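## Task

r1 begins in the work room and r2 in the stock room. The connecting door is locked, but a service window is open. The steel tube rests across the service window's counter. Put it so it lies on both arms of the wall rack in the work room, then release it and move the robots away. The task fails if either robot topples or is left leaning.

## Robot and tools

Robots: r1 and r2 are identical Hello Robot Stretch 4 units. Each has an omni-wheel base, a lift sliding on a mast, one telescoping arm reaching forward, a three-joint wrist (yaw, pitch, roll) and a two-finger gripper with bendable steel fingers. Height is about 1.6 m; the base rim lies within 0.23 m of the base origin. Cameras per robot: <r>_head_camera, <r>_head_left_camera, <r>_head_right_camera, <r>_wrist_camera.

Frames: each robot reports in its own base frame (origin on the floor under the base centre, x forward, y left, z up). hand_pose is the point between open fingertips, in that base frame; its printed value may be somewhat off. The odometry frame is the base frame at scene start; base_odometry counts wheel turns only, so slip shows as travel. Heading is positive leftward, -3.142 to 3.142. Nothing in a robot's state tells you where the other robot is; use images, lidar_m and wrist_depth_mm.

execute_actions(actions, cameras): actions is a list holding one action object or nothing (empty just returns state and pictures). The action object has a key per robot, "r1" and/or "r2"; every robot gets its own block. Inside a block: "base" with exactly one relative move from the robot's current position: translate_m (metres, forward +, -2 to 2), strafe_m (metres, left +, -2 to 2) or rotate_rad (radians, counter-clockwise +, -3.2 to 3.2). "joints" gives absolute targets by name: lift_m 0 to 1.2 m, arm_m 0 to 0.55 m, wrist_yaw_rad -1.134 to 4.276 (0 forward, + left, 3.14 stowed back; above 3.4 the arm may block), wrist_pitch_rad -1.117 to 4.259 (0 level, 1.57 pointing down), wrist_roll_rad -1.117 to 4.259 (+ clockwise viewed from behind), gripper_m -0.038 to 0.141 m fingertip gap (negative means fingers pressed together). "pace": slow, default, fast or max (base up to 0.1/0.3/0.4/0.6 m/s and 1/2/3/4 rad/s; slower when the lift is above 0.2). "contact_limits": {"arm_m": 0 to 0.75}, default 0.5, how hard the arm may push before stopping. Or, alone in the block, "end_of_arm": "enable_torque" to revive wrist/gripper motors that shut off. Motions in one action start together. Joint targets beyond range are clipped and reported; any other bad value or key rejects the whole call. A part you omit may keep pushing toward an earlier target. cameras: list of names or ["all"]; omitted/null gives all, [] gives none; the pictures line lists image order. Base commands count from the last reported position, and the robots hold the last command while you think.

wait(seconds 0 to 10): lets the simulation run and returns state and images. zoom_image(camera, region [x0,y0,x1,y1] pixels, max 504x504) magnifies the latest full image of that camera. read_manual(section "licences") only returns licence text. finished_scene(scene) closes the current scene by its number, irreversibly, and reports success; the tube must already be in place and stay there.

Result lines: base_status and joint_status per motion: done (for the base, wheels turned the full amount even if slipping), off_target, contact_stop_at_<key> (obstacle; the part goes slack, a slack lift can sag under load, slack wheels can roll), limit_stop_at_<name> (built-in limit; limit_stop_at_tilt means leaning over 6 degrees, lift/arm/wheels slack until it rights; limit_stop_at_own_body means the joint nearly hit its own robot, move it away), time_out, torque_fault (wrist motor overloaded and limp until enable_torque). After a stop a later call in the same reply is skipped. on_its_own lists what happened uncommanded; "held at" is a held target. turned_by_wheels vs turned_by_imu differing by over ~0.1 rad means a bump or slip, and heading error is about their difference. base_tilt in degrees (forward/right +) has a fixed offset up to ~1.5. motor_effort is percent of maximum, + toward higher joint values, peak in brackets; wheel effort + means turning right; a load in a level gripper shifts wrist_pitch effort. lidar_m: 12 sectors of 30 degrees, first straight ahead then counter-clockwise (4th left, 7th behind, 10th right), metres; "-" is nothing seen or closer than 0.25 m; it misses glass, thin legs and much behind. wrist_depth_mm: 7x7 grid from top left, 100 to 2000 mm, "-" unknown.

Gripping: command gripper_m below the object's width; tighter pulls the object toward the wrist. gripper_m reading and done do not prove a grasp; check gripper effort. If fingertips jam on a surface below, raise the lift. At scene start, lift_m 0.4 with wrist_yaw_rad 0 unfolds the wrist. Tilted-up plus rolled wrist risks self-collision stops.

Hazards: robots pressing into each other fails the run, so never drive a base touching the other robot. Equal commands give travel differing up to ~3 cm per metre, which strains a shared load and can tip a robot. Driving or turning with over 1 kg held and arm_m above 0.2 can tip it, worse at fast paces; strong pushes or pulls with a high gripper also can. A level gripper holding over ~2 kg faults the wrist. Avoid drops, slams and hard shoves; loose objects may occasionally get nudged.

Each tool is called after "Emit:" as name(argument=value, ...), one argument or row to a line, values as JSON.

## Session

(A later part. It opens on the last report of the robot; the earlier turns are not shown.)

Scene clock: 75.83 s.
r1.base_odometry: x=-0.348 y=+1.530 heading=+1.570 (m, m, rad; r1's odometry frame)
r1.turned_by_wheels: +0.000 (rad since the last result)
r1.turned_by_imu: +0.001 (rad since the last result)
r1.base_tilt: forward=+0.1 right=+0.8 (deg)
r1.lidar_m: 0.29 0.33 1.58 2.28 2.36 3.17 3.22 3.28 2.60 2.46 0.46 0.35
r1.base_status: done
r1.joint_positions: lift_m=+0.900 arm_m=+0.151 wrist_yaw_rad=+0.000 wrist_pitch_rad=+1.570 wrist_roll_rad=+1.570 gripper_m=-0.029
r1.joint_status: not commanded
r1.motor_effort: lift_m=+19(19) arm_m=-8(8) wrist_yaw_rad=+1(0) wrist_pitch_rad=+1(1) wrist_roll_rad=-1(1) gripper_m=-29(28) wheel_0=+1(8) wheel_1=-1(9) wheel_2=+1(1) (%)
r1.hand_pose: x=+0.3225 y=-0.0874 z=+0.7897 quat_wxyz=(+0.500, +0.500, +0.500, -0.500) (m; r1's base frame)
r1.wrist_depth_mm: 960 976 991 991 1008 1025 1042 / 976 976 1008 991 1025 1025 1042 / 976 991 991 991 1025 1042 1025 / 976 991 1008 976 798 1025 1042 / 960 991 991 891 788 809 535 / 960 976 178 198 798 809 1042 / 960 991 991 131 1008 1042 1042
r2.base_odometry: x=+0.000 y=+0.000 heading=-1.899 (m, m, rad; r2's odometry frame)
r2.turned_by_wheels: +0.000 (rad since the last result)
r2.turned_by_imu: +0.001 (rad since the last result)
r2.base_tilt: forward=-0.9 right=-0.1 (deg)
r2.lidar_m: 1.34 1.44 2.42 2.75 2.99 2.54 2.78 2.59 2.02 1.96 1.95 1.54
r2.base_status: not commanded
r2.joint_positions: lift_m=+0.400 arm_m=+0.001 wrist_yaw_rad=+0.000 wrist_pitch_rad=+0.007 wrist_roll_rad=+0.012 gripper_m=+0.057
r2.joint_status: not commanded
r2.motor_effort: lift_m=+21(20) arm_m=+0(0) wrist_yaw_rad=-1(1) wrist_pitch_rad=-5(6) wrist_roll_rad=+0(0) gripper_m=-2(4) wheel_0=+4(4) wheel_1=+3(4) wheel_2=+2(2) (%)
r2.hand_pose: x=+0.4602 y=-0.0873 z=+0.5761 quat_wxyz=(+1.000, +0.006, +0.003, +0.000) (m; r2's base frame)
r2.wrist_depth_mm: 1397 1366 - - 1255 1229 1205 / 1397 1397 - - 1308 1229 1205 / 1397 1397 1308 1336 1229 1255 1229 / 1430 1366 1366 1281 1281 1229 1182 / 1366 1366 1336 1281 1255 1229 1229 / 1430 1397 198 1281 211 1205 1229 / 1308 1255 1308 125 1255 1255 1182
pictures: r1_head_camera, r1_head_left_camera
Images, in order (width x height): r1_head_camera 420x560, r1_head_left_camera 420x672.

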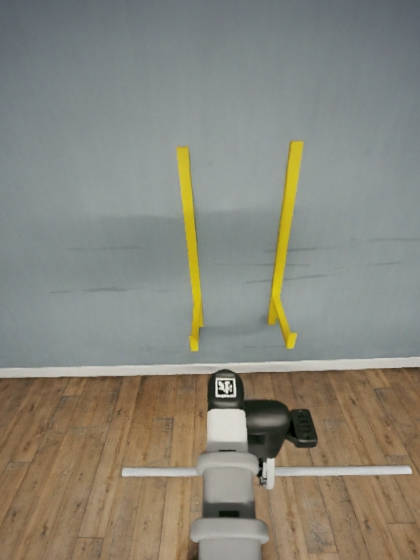

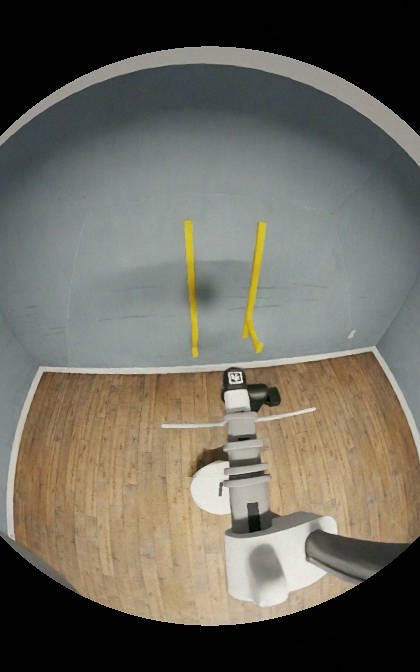

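Emit:
execute_actions(
  actions=[
    {"r1":{"base":{"translate_m":0.58},"joints":{"lift_m":0.91,"arm_m":0.2}}},
  ],
  cameras=["r1_head_camera","r1_head_left_camera","r1_wrist_camera"],
)

Scene clock: 85.13 s.
r1.base_odometry: x=-0.347 y=+2.110 heading=+1.570 (m, m, rad; r1's odometry frame)
r1.turned_by_wheels: +0.000 (rad since the last result)
r1.turned_by_imu: -0.004 (rad since the last result)
r1.base_tilt: forward=+0.1 right=+0.7 (deg)
r1.lidar_m: 0.34 0.26 0.77 1.96 2.39 3.20 3.85 3.59 2.56 2.35 0.35 0.36
r1.base_status: done
r1.joint_positions: lift_m=+0.910 arm_m=+0.199 wrist_yaw_rad=+0.000 wrist_pitch_rad=+1.570 wrist_roll_rad=+1.570 gripper_m=-0.029
r1.joint_status: all done
r1.motor_effort: lift_m=+23(23) arm_m=+8(6) wrist_yaw_rad=+1(2) wrist_pitch_rad=+2(2) wrist_roll_rad=+0(0) gripper_m=-29(29) wheel_0=-1(10) wheel_1=-1(5) wheel_2=+0(9) (%)
r1.hand_pose: x=+0.3698 y=-0.0874 z=+0.7994 quat_wxyz=(+0.500, +0.500, +0.500, -0.500) (m; r1's base frame)
r1.wrist_depth_mm: 235 307 424 334 1025 1042 1025 / 248 338 525 340 362 1025 1042 / 253 382 866 1008 1008 1025 1042 / 256 392 891 1025 866 1025 1060 / 257 392 904 1008 809 820 1025 / 257 364 178 199 798 820 1042 / 256 310 676 131 1025 1025 1060
r2.base_odometry: x=+0.000 y=+0.000 heading=-1.899 (m, m, rad; r2's odometry frame)
r2.turned_by_wheels: +0.000 (rad since the last result)
r2.turned_by_imu: +0.002 (rad since the last result)
r2.base_tilt: forward=-0.7 right=+0.0 (deg)
r2.lidar_m: 1.32 1.48 2.46 2.76 2.97 2.54 2.79 2.57 2.02 1.96 1.93 1.53
r2.base_status: not commanded
r2.joint_positions: lift_m=+0.400 arm_m=+0.001 wrist_yaw_rad=+0.000 wrist_pitch_rad=+0.007 wrist_roll_rad=+0.012 gripper_m=+0.057
r2.joint_status: not commanded
r2.motor_effort: lift_m=+20(20) arm_m=+0(0) wrist_yaw_rad=-1(1) wrist_pitch_rad=-6(6) wrist_roll_rad=+0(0) gripper_m=-3(4) wheel_0=+4(4) wheel_1=+3(3) wheel_2=+2(2) (%)
r2.hand_pose: x=+0.4602 y=-0.0873 z=+0.5761 quat_wxyz=(+1.000, +0.006, +0.003, +0.000) (m; r2's base frame)
r2.wrist_depth_mm: 1430 1366 - - 1281 1205 1229 / 1366 1397 - - 1308 1281 1229 / 1430 1366 1336 1308 1255 1229 1255 / 1397 1336 1366 1308 1281 1229 1205 / 1397 1397 1336 1308 1308 1255 1229 / 1430 1366 198 1336 211 1281 1205 / 1336 1255 1308 125 1229 1255 1205
pictures: r1_head_camera, r1_head_left_camera, r1_wrist_camera
camera_calibration (this result's frames):
r1_wrist_camera: T_world_to_cam=[[-0.998262, -0.0222637, 0.0545617, 0.314425], [-0.022415, 0.999746, -0.00216285, 0.153404], [-0.0544997, -0.00338209, -0.998508, 1.04464], [0, 0, 0, 1]] pos_world=[0.37425, -0.142832, 1.02626]
Images, in order (width x height): r1_head_camera 420x560, r1_head_left_camera 420x672, r1_wrist_camera 616x392.

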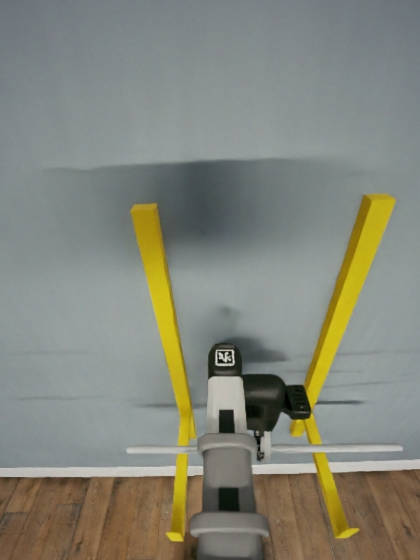

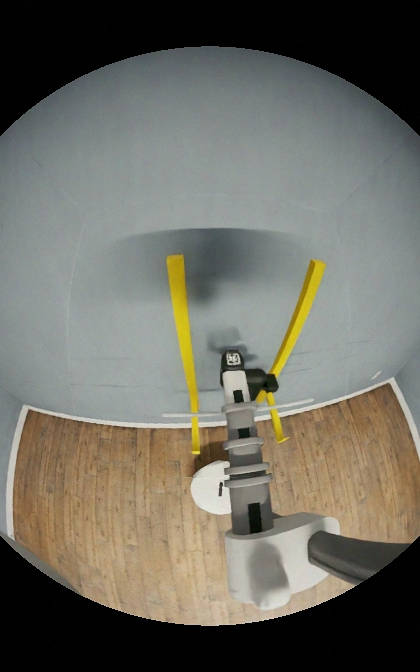

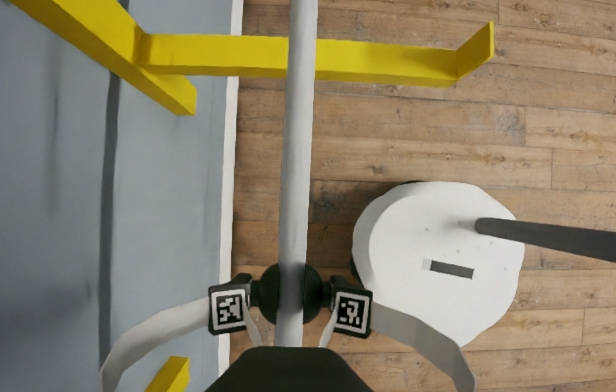

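Emit:
execute_actions(
  actions=[
    {"r1":{"base":{"strafe_m":0.025},"joints":{"lift_m":0.82},"pace":"slow"}},
  ],
  cameras=["r1_head_camera","r1_wrist_camera"],
)

Scene clock: 90.03 s.
r1.base_odometry: x=-0.372 y=+2.110 heading=+1.570 (m, m, rad; r1's odometry frame)
r1.turned_by_wheels: +0.000 (rad since the last result)
r1.turned_by_imu: -0.001 (rad since the last result)
r1.base_tilt: forward=+0.1 right=+0.8 (deg)
r1.lidar_m: 0.35 0.26 0.75 1.95 2.35 3.12 3.86 3.63 2.58 2.32 0.34 0.39
r1.base_status: done
r1.joint_positions: lift_m=+0.820 arm_m=+0.199 wrist_yaw_rad=+0.000 wrist_pitch_rad=+1.570 wrist_roll_rad=+1.570 gripper_m=-0.029
r1.joint_status: all done
r1.motor_effort: lift_m=+18(23) arm_m=+7(8) wrist_yaw_rad=+0(1) wrist_pitch_rad=+1(2) wrist_roll_rad=+0(0) gripper_m=-26(29) wheel_0=-1(5) wheel_1=+2(1) wheel_2=+0(0) (%)
r1.hand_pose: x=+0.3698 y=-0.0874 z=+0.7099 quat_wxyz=(+0.500, +0.500, +0.500, -0.500) (m; r1's base frame)
r1.wrist_depth_mm: 243 320 788 917 917 931 960 / 247 373 820 931 917 931 946 / 252 382 831 917 931 960 946 / 255 389 831 917 931 741 946 / 257 394 842 931 723 732 741 / 256 364 178 199 723 723 960 / 255 310 676 131 931 842 960
r2.base_odometry: x=+0.000 y=+0.000 heading=-1.899 (m, m, rad; r2's odometry frame)
r2.turned_by_wheels: +0.000 (rad since the last result)
r2.turned_by_imu: +0.001 (rad since the last result)
r2.base_tilt: forward=-0.8 right=-0.1 (deg)
r2.lidar_m: 1.33 1.47 2.45 2.75 2.97 2.54 2.77 2.59 2.04 1.92 1.95 1.56
r2.base_status: not commanded
r2.joint_positions: lift_m=+0.400 arm_m=+0.001 wrist_yaw_rad=+0.000 wrist_pitch_rad=+0.007 wrist_roll_rad=+0.012 gripper_m=+0.057
r2.joint_status: not commanded
r2.motor_effort: lift_m=+20(20) arm_m=+0(0) wrist_yaw_rad=-1(1) wrist_pitch_rad=-6(6) wrist_roll_rad=+0(1) gripper_m=-2(2) wheel_0=+4(4) wheel_1=+3(3) wheel_2=+2(1) (%)
r2.hand_pose: x=+0.4602 y=-0.0873 z=+0.5761 quat_wxyz=(+1.000, +0.006, +0.003, +0.000) (m; r2's base frame)
r2.wrist_depth_mm: 1366 1397 - - 1255 1255 1182 / 1430 1397 - - 1281 1255 1205 / 1397 1397 1336 1281 1281 1255 1182 / 1397 1397 1336 1336 1281 1229 1205 / 1397 1366 1366 1281 1281 1255 1255 / 1430 1366 198 1308 211 1255 1229 / 1336 1255 1308 125 1229 1229 1205
pictures: r1_head_camera, r1_wrist_camera
camera_calibration (this result's frames):
r1_wrist_camera: T_world_to_cam=[[-0.998262, -0.0222639, 0.0545645, 0.319312], [-0.0224153, 0.999746, -0.00216278, 0.15321], [-0.0545025, -0.0033821, -0.998508, 0.955184], [0, 0, 0, 1]] pos_world=[0.374251, -0.142832, 0.936667]
Images, in order (width x height): r1_head_camera 420x560, r1_wrist_camera 616x392.

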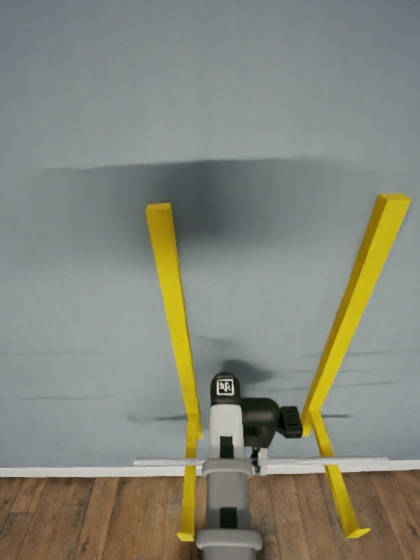

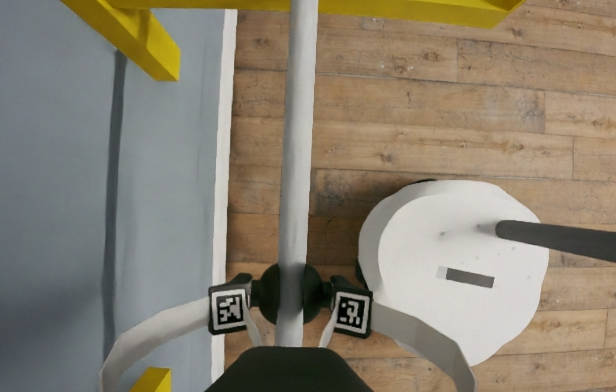

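Emit:
execute_actions(
  actions=[
    {"r1":{"joints":{"lift_m":0.812},"pace":"slow"}},
  ],
  cameras=[],
)

Emit:
execute_actions(
  actions=[
    {"r1":{"joints":{"gripper_m":0.005},"pace":"slow"}},
  ],
  cameras=["r1_head_camera","r1_wrist_camera"],
)

Emit:
zoom_image(
  camera="r1_head_camera",
  region=[120, 380, 420, 560],
)

Scene clock: 94.20 s.
r1.base_odometry: x=-0.372 y=+2.110 heading=+1.570 (m, m, rad; r1's odometry frame)
r1.turned_by_wheels: +0.000 (rad since the last result)
r1.turned_by_imu: -0.001 (rad since the last result)
r1.base_tilt: forward=+0.1 right=+0.7 (deg)
r1.lidar_m: 0.33 0.26 0.74 1.95 2.35 3.17 3.85 3.63 2.60 2.35 0.36 0.40
r1.base_status: not commanded
r1.joint_positions: lift_m=+0.812 arm_m=+0.199 wrist_yaw_rad=+0.000 wrist_pitch_rad=+1.570 wrist_roll_rad=+1.570 gripper_m=-0.029
r1.joint_status: all done
r1.motor_effort: lift_m=+15(19) arm_m=+8(8) wrist_yaw_rad=+1(1) wrist_pitch_rad=-1(1) wrist_roll_rad=+0(0) gripper_m=-27(30) wheel_0=-1(1) wheel_1=+2(2) wheel_2=+0(0) (%)
r1.hand_pose: x=+0.3696 y=-0.0874 z=+0.7021 quat_wxyz=(+0.500, +0.500, +0.500, -0.500) (m; r1's base frame)
r1.wrist_depth_mm: 242 319 778 904 931 931 946 / 246 373 809 904 931 931 931 / 251 382 820 904 931 931 946 / 254 387 831 917 917 732 931 / 255 392 820 917 715 715 723 / 255 362 179 202 181 723 946 / 254 309 668 220 917 723 946
r2.base_odometry: x=+0.000 y=+0.000 heading=-1.899 (m, m, rad; r2's odometry frame)
r2.turned_by_wheels: +0.000 (rad since the last result)
r2.turned_by_imu: +0.001 (rad since the last result)
r2.base_tilt: forward=-0.8 right=-0.1 (deg)
r2.lidar_m: 1.33 1.44 2.47 2.76 2.99 2.53 2.78 2.58 2.03 1.95 1.95 1.52
r2.base_status: not commanded
r2.joint_positions: lift_m=+0.400 arm_m=+0.001 wrist_yaw_rad=+0.000 wrist_pitch_rad=+0.007 wrist_roll_rad=+0.012 gripper_m=+0.057
r2.joint_status: not commanded
r2.motor_effort: lift_m=+21(20) arm_m=+0(0) wrist_yaw_rad=-1(1) wrist_pitch_rad=-6(6) wrist_roll_rad=+0(1) gripper_m=-3(3) wheel_0=+5(5) wheel_1=+3(3) wheel_2=+2(2) (%)
r2.hand_pose: x=+0.4602 y=-0.0873 z=+0.5761 quat_wxyz=(+1.000, +0.006, +0.003, +0.000) (m; r2's base frame)
r2.wrist_depth_mm: 1397 1366 - - 1281 1229 1229 / 1366 1366 - - 1281 1281 1229 / 1397 1336 1336 1281 1229 1255 1205 / 1430 1366 1336 1336 1308 1281 1255 / 1430 1366 1336 1308 1281 1229 1205 / 1430 1366 198 1308 213 1229 1229 / 1308 1255 1281 125 1308 1229 1205
pictures: none
No camera images: the call's "cameras" was empty. Leave "cameras" out to get every camera's image.

Scene clock: 95.57 s.
r1.base_odometry: x=-0.372 y=+2.110 heading=+1.570 (m, m, rad; r1's odometry frame)
r1.turned_by_wheels: +0.000 (rad since the last result)
r1.turned_by_imu: +0.000 (rad since the last result)
r1.base_tilt: forward=+0.0 right=+0.8 (deg)
r1.lidar_m: 0.35 0.26 0.76 1.93 2.37 3.15 3.85 3.66 2.59 2.35 0.36 0.40
r1.base_status: not commanded
r1.joint_positions: lift_m=+0.812 arm_m=+0.199 wrist_yaw_rad=-0.001 wrist_pitch_rad=+1.573 wrist_roll_rad=+1.570 gripper_m=+0.005
r1.joint_status: all done
r1.motor_effort: lift_m=+15(15) arm_m=+8(8) wrist_yaw_rad=+2(2) wrist_pitch_rad=-4(7) wrist_roll_rad=+0(0) gripper_m=-13(23) wheel_0=-1(0) wheel_1=+2(2) wheel_2=+0(0) (%)
r1.hand_pose: x=+0.3690 y=-0.0874 z=+0.7021 quat_wxyz=(+0.500, +0.500, +0.500, -0.500) (m; r1's base frame)
r1.wrist_depth_mm: 244 322 788 917 931 931 946 / 247 370 820 917 917 946 960 / 252 384 820 904 917 931 946 / 255 389 820 917 931 723 946 / 256 392 831 904 715 715 723 / 256 362 183 205 715 723 946 / 254 309 778 140 917 732 946
r2.base_odometry: x=+0.000 y=+0.000 heading=-1.899 (m, m, rad; r2's odometry frame)
r2.turned_by_wheels: +0.000 (rad since the last result)
r2.turned_by_imu: +0.000 (rad since the last result)
r2.base_tilt: forward=-0.8 right=+0.1 (deg)
r2.lidar_m: 1.34 1.46 2.47 2.76 2.99 2.55 2.79 2.59 2.01 1.94 1.95 1.52
r2.base_status: not commanded
r2.joint_positions: lift_m=+0.400 arm_m=+0.001 wrist_yaw_rad=+0.000 wrist_pitch_rad=+0.007 wrist_roll_rad=+0.012 gripper_m=+0.057
r2.joint_status: not commanded
r2.motor_effort: lift_m=+21(21) arm_m=+0(0) wrist_yaw_rad=-1(1) wrist_pitch_rad=-5(5) wrist_roll_rad=+1(1) gripper_m=-3(2) wheel_0=+4(4) wheel_1=+3(3) wheel_2=+2(2) (%)
r2.hand_pose: x=+0.4602 y=-0.0873 z=+0.5761 quat_wxyz=(+1.000, +0.006, +0.003, +0.000) (m; r2's base frame)
r2.wrist_depth_mm: 1397 1397 - - 1281 1229 1229 / 1397 1397 - - 1281 1229 1229 / 1430 1366 1336 1308 1281 1255 1205 / 1430 1397 1336 1308 1281 1255 1205 / 1430 1366 1336 1281 1281 1255 1182 / 1430 1366 196 1308 211 1281 1229 / 1336 1255 1308 125 1281 1255 1229
pictures: r1_head_camera, r1_wrist_camera
camera_calibration (this result's frames):
r1_wrist_camera: T_world_to_cam=[[-0.998125, -0.0217294, 0.0572284, 0.31705], [-0.0218855, 0.999758, -0.00210275, 0.152938], [-0.0571689, -0.00335128, -0.998359, 0.948249], [0, 0, 0, 1]] pos_world=[0.374013, -0.142834, 0.92887]
Images, in order (width x height): r1_head_camera 420x560, r1_wrist_camera 616x392.

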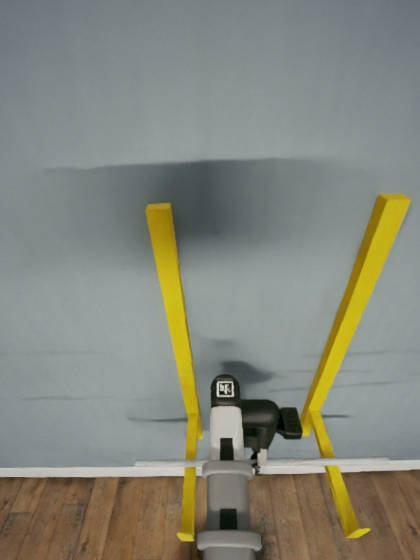

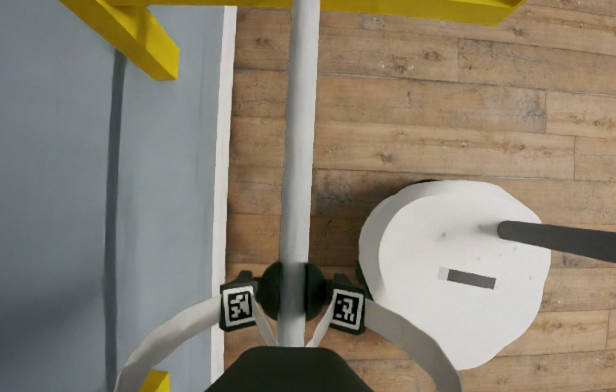

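Region (120, 380, 420, 560) of r1_head_camera's 420x560 image, scaled by 1.680, with more detail than that image has; it fills the top 302 rows of this view, and the rest is white.

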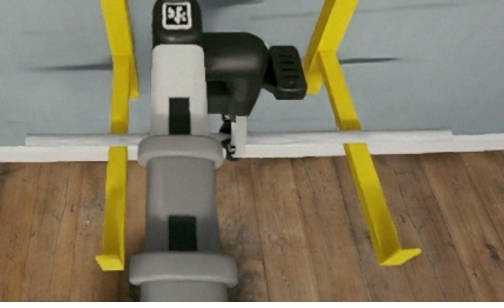

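In contact.

Emit:
execute_actions(
  actions=[
    {"r1":{"joints":{"gripper_m":0.07}}},
  ],
  cameras=[],
)

Emit:
execute_actions(
  actions=[
    {"r1":{"joints":{"lift_m":0.92}}},
  ],
  cameras=[],
)

Emit:
execute_actions(
  actions=[
    {"r1":{"base":{"translate_m":-0.6},"joints":{"arm_m":0},"pace":"fast"}},
  ],
  cameras=["r1_head_camera"],
)

Scene clock: 99.40 s.
r1.base_odometry: x=-0.372 y=+2.110 heading=+1.570 (m, m, rad; r1's odometry frame)
r1.turned_by_wheels: +0.000 (rad since the last result)
r1.turned_by_imu: -0.001 (rad since the last result)
r1.base_tilt: forward=+0.1 right=+0.7 (deg)
r1.lidar_m: 0.34 0.26 0.78 1.95 2.35 3.15 3.86 3.61 2.61 2.32 0.37 0.40
r1.base_status: not commanded
r1.joint_positions: lift_m=+0.812 arm_m=+0.199 wrist_yaw_rad=+0.000 wrist_pitch_rad=+1.570 wrist_roll_rad=+1.570 gripper_m=+0.070
r1.joint_status: all done
r1.motor_effort: lift_m=+16(16) arm_m=+8(8) wrist_yaw_rad=+2(2) wrist_pitch_rad=+2(7) wrist_roll_rad=-2(1) gripper_m=-5(13) wheel_0=+0(1) wheel_1=+2(2) wheel_2=+0(0) (%)
r1.hand_pose: x=+0.3698 y=-0.0874 z=+0.7020 quat_wxyz=(+0.500, +0.500, +0.500, -0.500) (m; r1's base frame)
r1.wrist_depth_mm: 243 320 778 904 917 931 946 / 247 370 820 917 917 946 946 / 252 379 820 917 917 931 946 / 254 389 809 917 917 723 946 / 256 394 831 917 723 723 732 / 256 362 193 226 201 723 960 / 255 332 668 133 917 732 946
r2.base_odometry: x=+0.000 y=+0.000 heading=-1.899 (m, m, rad; r2's odometry frame)
r2.turned_by_wheels: +0.000 (rad since the last result)
r2.turned_by_imu: +0.001 (rad since the last result)
r2.base_tilt: forward=-0.8 right=-0.1 (deg)
r2.lidar_m: 1.34 1.44 2.46 2.76 2.96 2.55 2.77 2.61 2.02 1.93 1.96 1.54
r2.base_status: not commanded
r2.joint_positions: lift_m=+0.400 arm_m=+0.001 wrist_yaw_rad=+0.000 wrist_pitch_rad=+0.007 wrist_roll_rad=+0.012 gripper_m=+0.057
r2.joint_status: not commanded
r2.motor_effort: lift_m=+21(21) arm_m=+0(0) wrist_yaw_rad=-1(1) wrist_pitch_rad=-6(6) wrist_roll_rad=+0(1) gripper_m=-1(3) wheel_0=+4(4) wheel_1=+3(3) wheel_2=+2(1) (%)
r2.hand_pose: x=+0.4602 y=-0.0873 z=+0.5761 quat_wxyz=(+1.000, +0.006, +0.003, +0.000) (m; r2's base frame)
r2.wrist_depth_mm: 1430 1430 - - 1281 1281 1205 / 1366 1397 - - 1308 1255 1229 / 1430 1397 1366 1308 1281 1255 1205 / 1397 1397 1336 1308 1281 1255 1205 / 1397 1366 1366 1281 1255 1255 1205 / 1397 1397 198 1336 213 1255 1229 / 1308 1255 1336 126 1281 1255 1205
pictures: none
No camera images: the call's "cameras" was empty. Leave "cameras" out to get every camera's image.

Scene clock: 100.87 s.
r1.base_odometry: x=-0.372 y=+2.110 heading=+1.570 (m, m, rad; r1's odometry frame)
r1.turned_by_wheels: +0.000 (rad since the last result)
r1.turned_by_imu: +0.000 (rad since the last result)
r1.base_tilt: forward=+0.1 right=+0.7 (deg)
r1.lidar_m: 0.32 0.25 0.76 1.95 2.33 3.16 3.85 3.64 2.61 2.36 0.37 0.36
r1.base_status: not commanded
r1.joint_positions: lift_m=+0.920 arm_m=+0.199 wrist_yaw_rad=+0.000 wrist_pitch_rad=+1.570 wrist_roll_rad=+1.570 gripper_m=+0.070
r1.joint_status: all done
r1.motor_effort: lift_m=+22(23) arm_m=+7(7) wrist_yaw_rad=+3(1) wrist_pitch_rad=+1(2) wrist_roll_rad=+0(0) gripper_m=-1(5) wheel_0=+0(0) wheel_1=+2(2) wheel_2=+0(0) (%)
r1.hand_pose: x=+0.3698 y=-0.0874 z=+0.8095 quat_wxyz=(+0.500, +0.500, +0.500, -0.500) (m; r1's base frame)
r1.wrist_depth_mm: 243 320 338 343 345 1042 1042 / 247 370 820 1025 1025 1042 1060 / 252 382 854 1025 1025 1042 1060 / 255 389 878 1025 866 1025 1060 / 255 392 891 1025 820 820 1060 / 255 362 193 1025 201 831 1060 / 255 332 668 133 1025 1060 1042
r2.base_odometry: x=+0.000 y=+0.000 heading=-1.899 (m, m, rad; r2's odometry frame)
r2.turned_by_wheels: +0.000 (rad since the last result)
r2.turned_by_imu: +0.000 (rad since the last result)
r2.base_tilt: forward=-0.9 right=+0.0 (deg)
r2.lidar_m: 1.33 1.44 2.43 2.75 3.00 2.54 2.79 2.58 2.03 1.91 1.94 1.55
r2.base_status: not commanded
r2.joint_positions: lift_m=+0.400 arm_m=+0.001 wrist_yaw_rad=+0.000 wrist_pitch_rad=+0.007 wrist_roll_rad=+0.012 gripper_m=+0.057
r2.joint_status: not commanded
r2.motor_effort: lift_m=+21(20) arm_m=+0(0) wrist_yaw_rad=-1(1) wrist_pitch_rad=-6(5) wrist_roll_rad=+0(1) gripper_m=-3(2) wheel_0=+4(4) wheel_1=+3(3) wheel_2=+1(2) (%)
r2.hand_pose: x=+0.4602 y=-0.0873 z=+0.5761 quat_wxyz=(+1.000, +0.006, +0.003, +0.000) (m; r2's base frame)
r2.wrist_depth_mm: 1430 1430 - - 1308 1255 1229 / 1366 1366 - - 1255 1255 1205 / 1397 1366 1336 1308 1308 1255 1229 / 1430 1336 1336 1308 1281 1229 1182 / 1397 1397 1336 1308 1308 1229 1229 / 1397 1397 197 1308 211 1255 1205 / 1308 1255 1308 125 1281 1229 1255
pictures: none
No camera images: the call's "cameras" was empty. Leave "cameras" out to get every camera's image.

Scene clock: 103.90 s.
r1.base_odometry: x=-0.373 y=+1.510 heading=+1.570 (m, m, rad; r1's odometry frame)
r1.turned_by_wheels: +0.000 (rad since the last result)
r1.turned_by_imu: +0.002 (rad since the last result)
r1.base_tilt: forward=+0.2 right=+0.8 (deg)
r1.lidar_m: 0.80 1.18 1.58 2.25 2.35 3.15 3.22 3.28 2.63 2.50 1.66 0.86
r1.base_status: done
r1.joint_positions: lift_m=+0.920 arm_m=+0.002 wrist_yaw_rad=+0.000 wrist_pitch_rad=+1.570 wrist_roll_rad=+1.570 gripper_m=+0.070
r1.joint_status: all done
r1.motor_effort: lift_m=+21(22) arm_m=-8(10) wrist_yaw_rad=+1(2) wrist_pitch_rad=+1(1) wrist_roll_rad=-1(0) gripper_m=-3(4) wheel_0=+1(9) wheel_1=+2(2) wheel_2=-2(11) (%)
r1.hand_pose: x=+0.1733 y=-0.0874 z=+0.8095 quat_wxyz=(+0.500, +0.500, +0.500, -0.500) (m; r1's base frame)
r1.wrist_depth_mm: 991 991 991 1008 1025 1042 1042 / 1008 991 1008 1025 1042 1025 1060 / 1008 1008 1008 1025 1025 1042 1060 / 991 991 1008 1008 820 1042 1060 / 991 1008 1008 809 820 488 325 / 991 1008 193 820 201 1042 1042 / 991 991 1008 133 1042 1060 1060
r2.base_odometry: x=+0.000 y=+0.000 heading=-1.899 (m, m, rad; r2's odometry frame)
r2.turned_by_wheels: +0.000 (rad since the last result)
r2.turned_by_imu: +0.001 (rad since the last result)
r2.base_tilt: forward=-1.0 right=-0.1 (deg)
r2.lidar_m: 1.33 1.48 2.44 2.76 2.98 2.54 2.78 2.59 2.03 1.95 1.95 1.55
r2.base_status: not commanded
r2.joint_positions: lift_m=+0.400 arm_m=+0.001 wrist_yaw_rad=+0.000 wrist_pitch_rad=+0.007 wrist_roll_rad=+0.012 gripper_m=+0.057
r2.joint_status: not commanded
r2.motor_effort: lift_m=+20(20) arm_m=+0(0) wrist_yaw_rad=-1(1) wrist_pitch_rad=-6(6) wrist_roll_rad=+1(1) gripper_m=-4(3) wheel_0=+4(4) wheel_1=+4(3) wheel_2=+1(2) (%)
r2.hand_pose: x=+0.4602 y=-0.0873 z=+0.5761 quat_wxyz=(+1.000, +0.006, +0.003, +0.000) (m; r2's base frame)
r2.wrist_depth_mm: 1397 1336 - - 1281 1255 1255 / 1366 1336 - - 1281 1255 1205 / 1397 1366 1336 1336 1255 1255 1205 / 1397 1366 1366 1308 1281 1255 1182 / 1430 1336 1336 1308 1308 1255 1229 / 1397 1366 197 1308 212 1229 1229 / 1308 1281 1336 125 1255 1255 1182
pictures: r1_head_camera
Images, in order (width x height): r1_head_camera 420x560.

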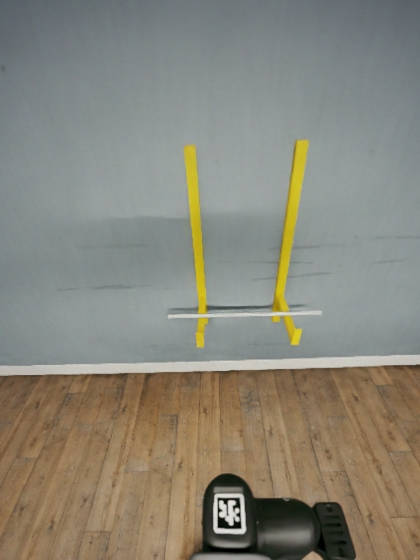

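Emit:
finished_scene(
  scene=1,
)

The scene is finished: the task was done.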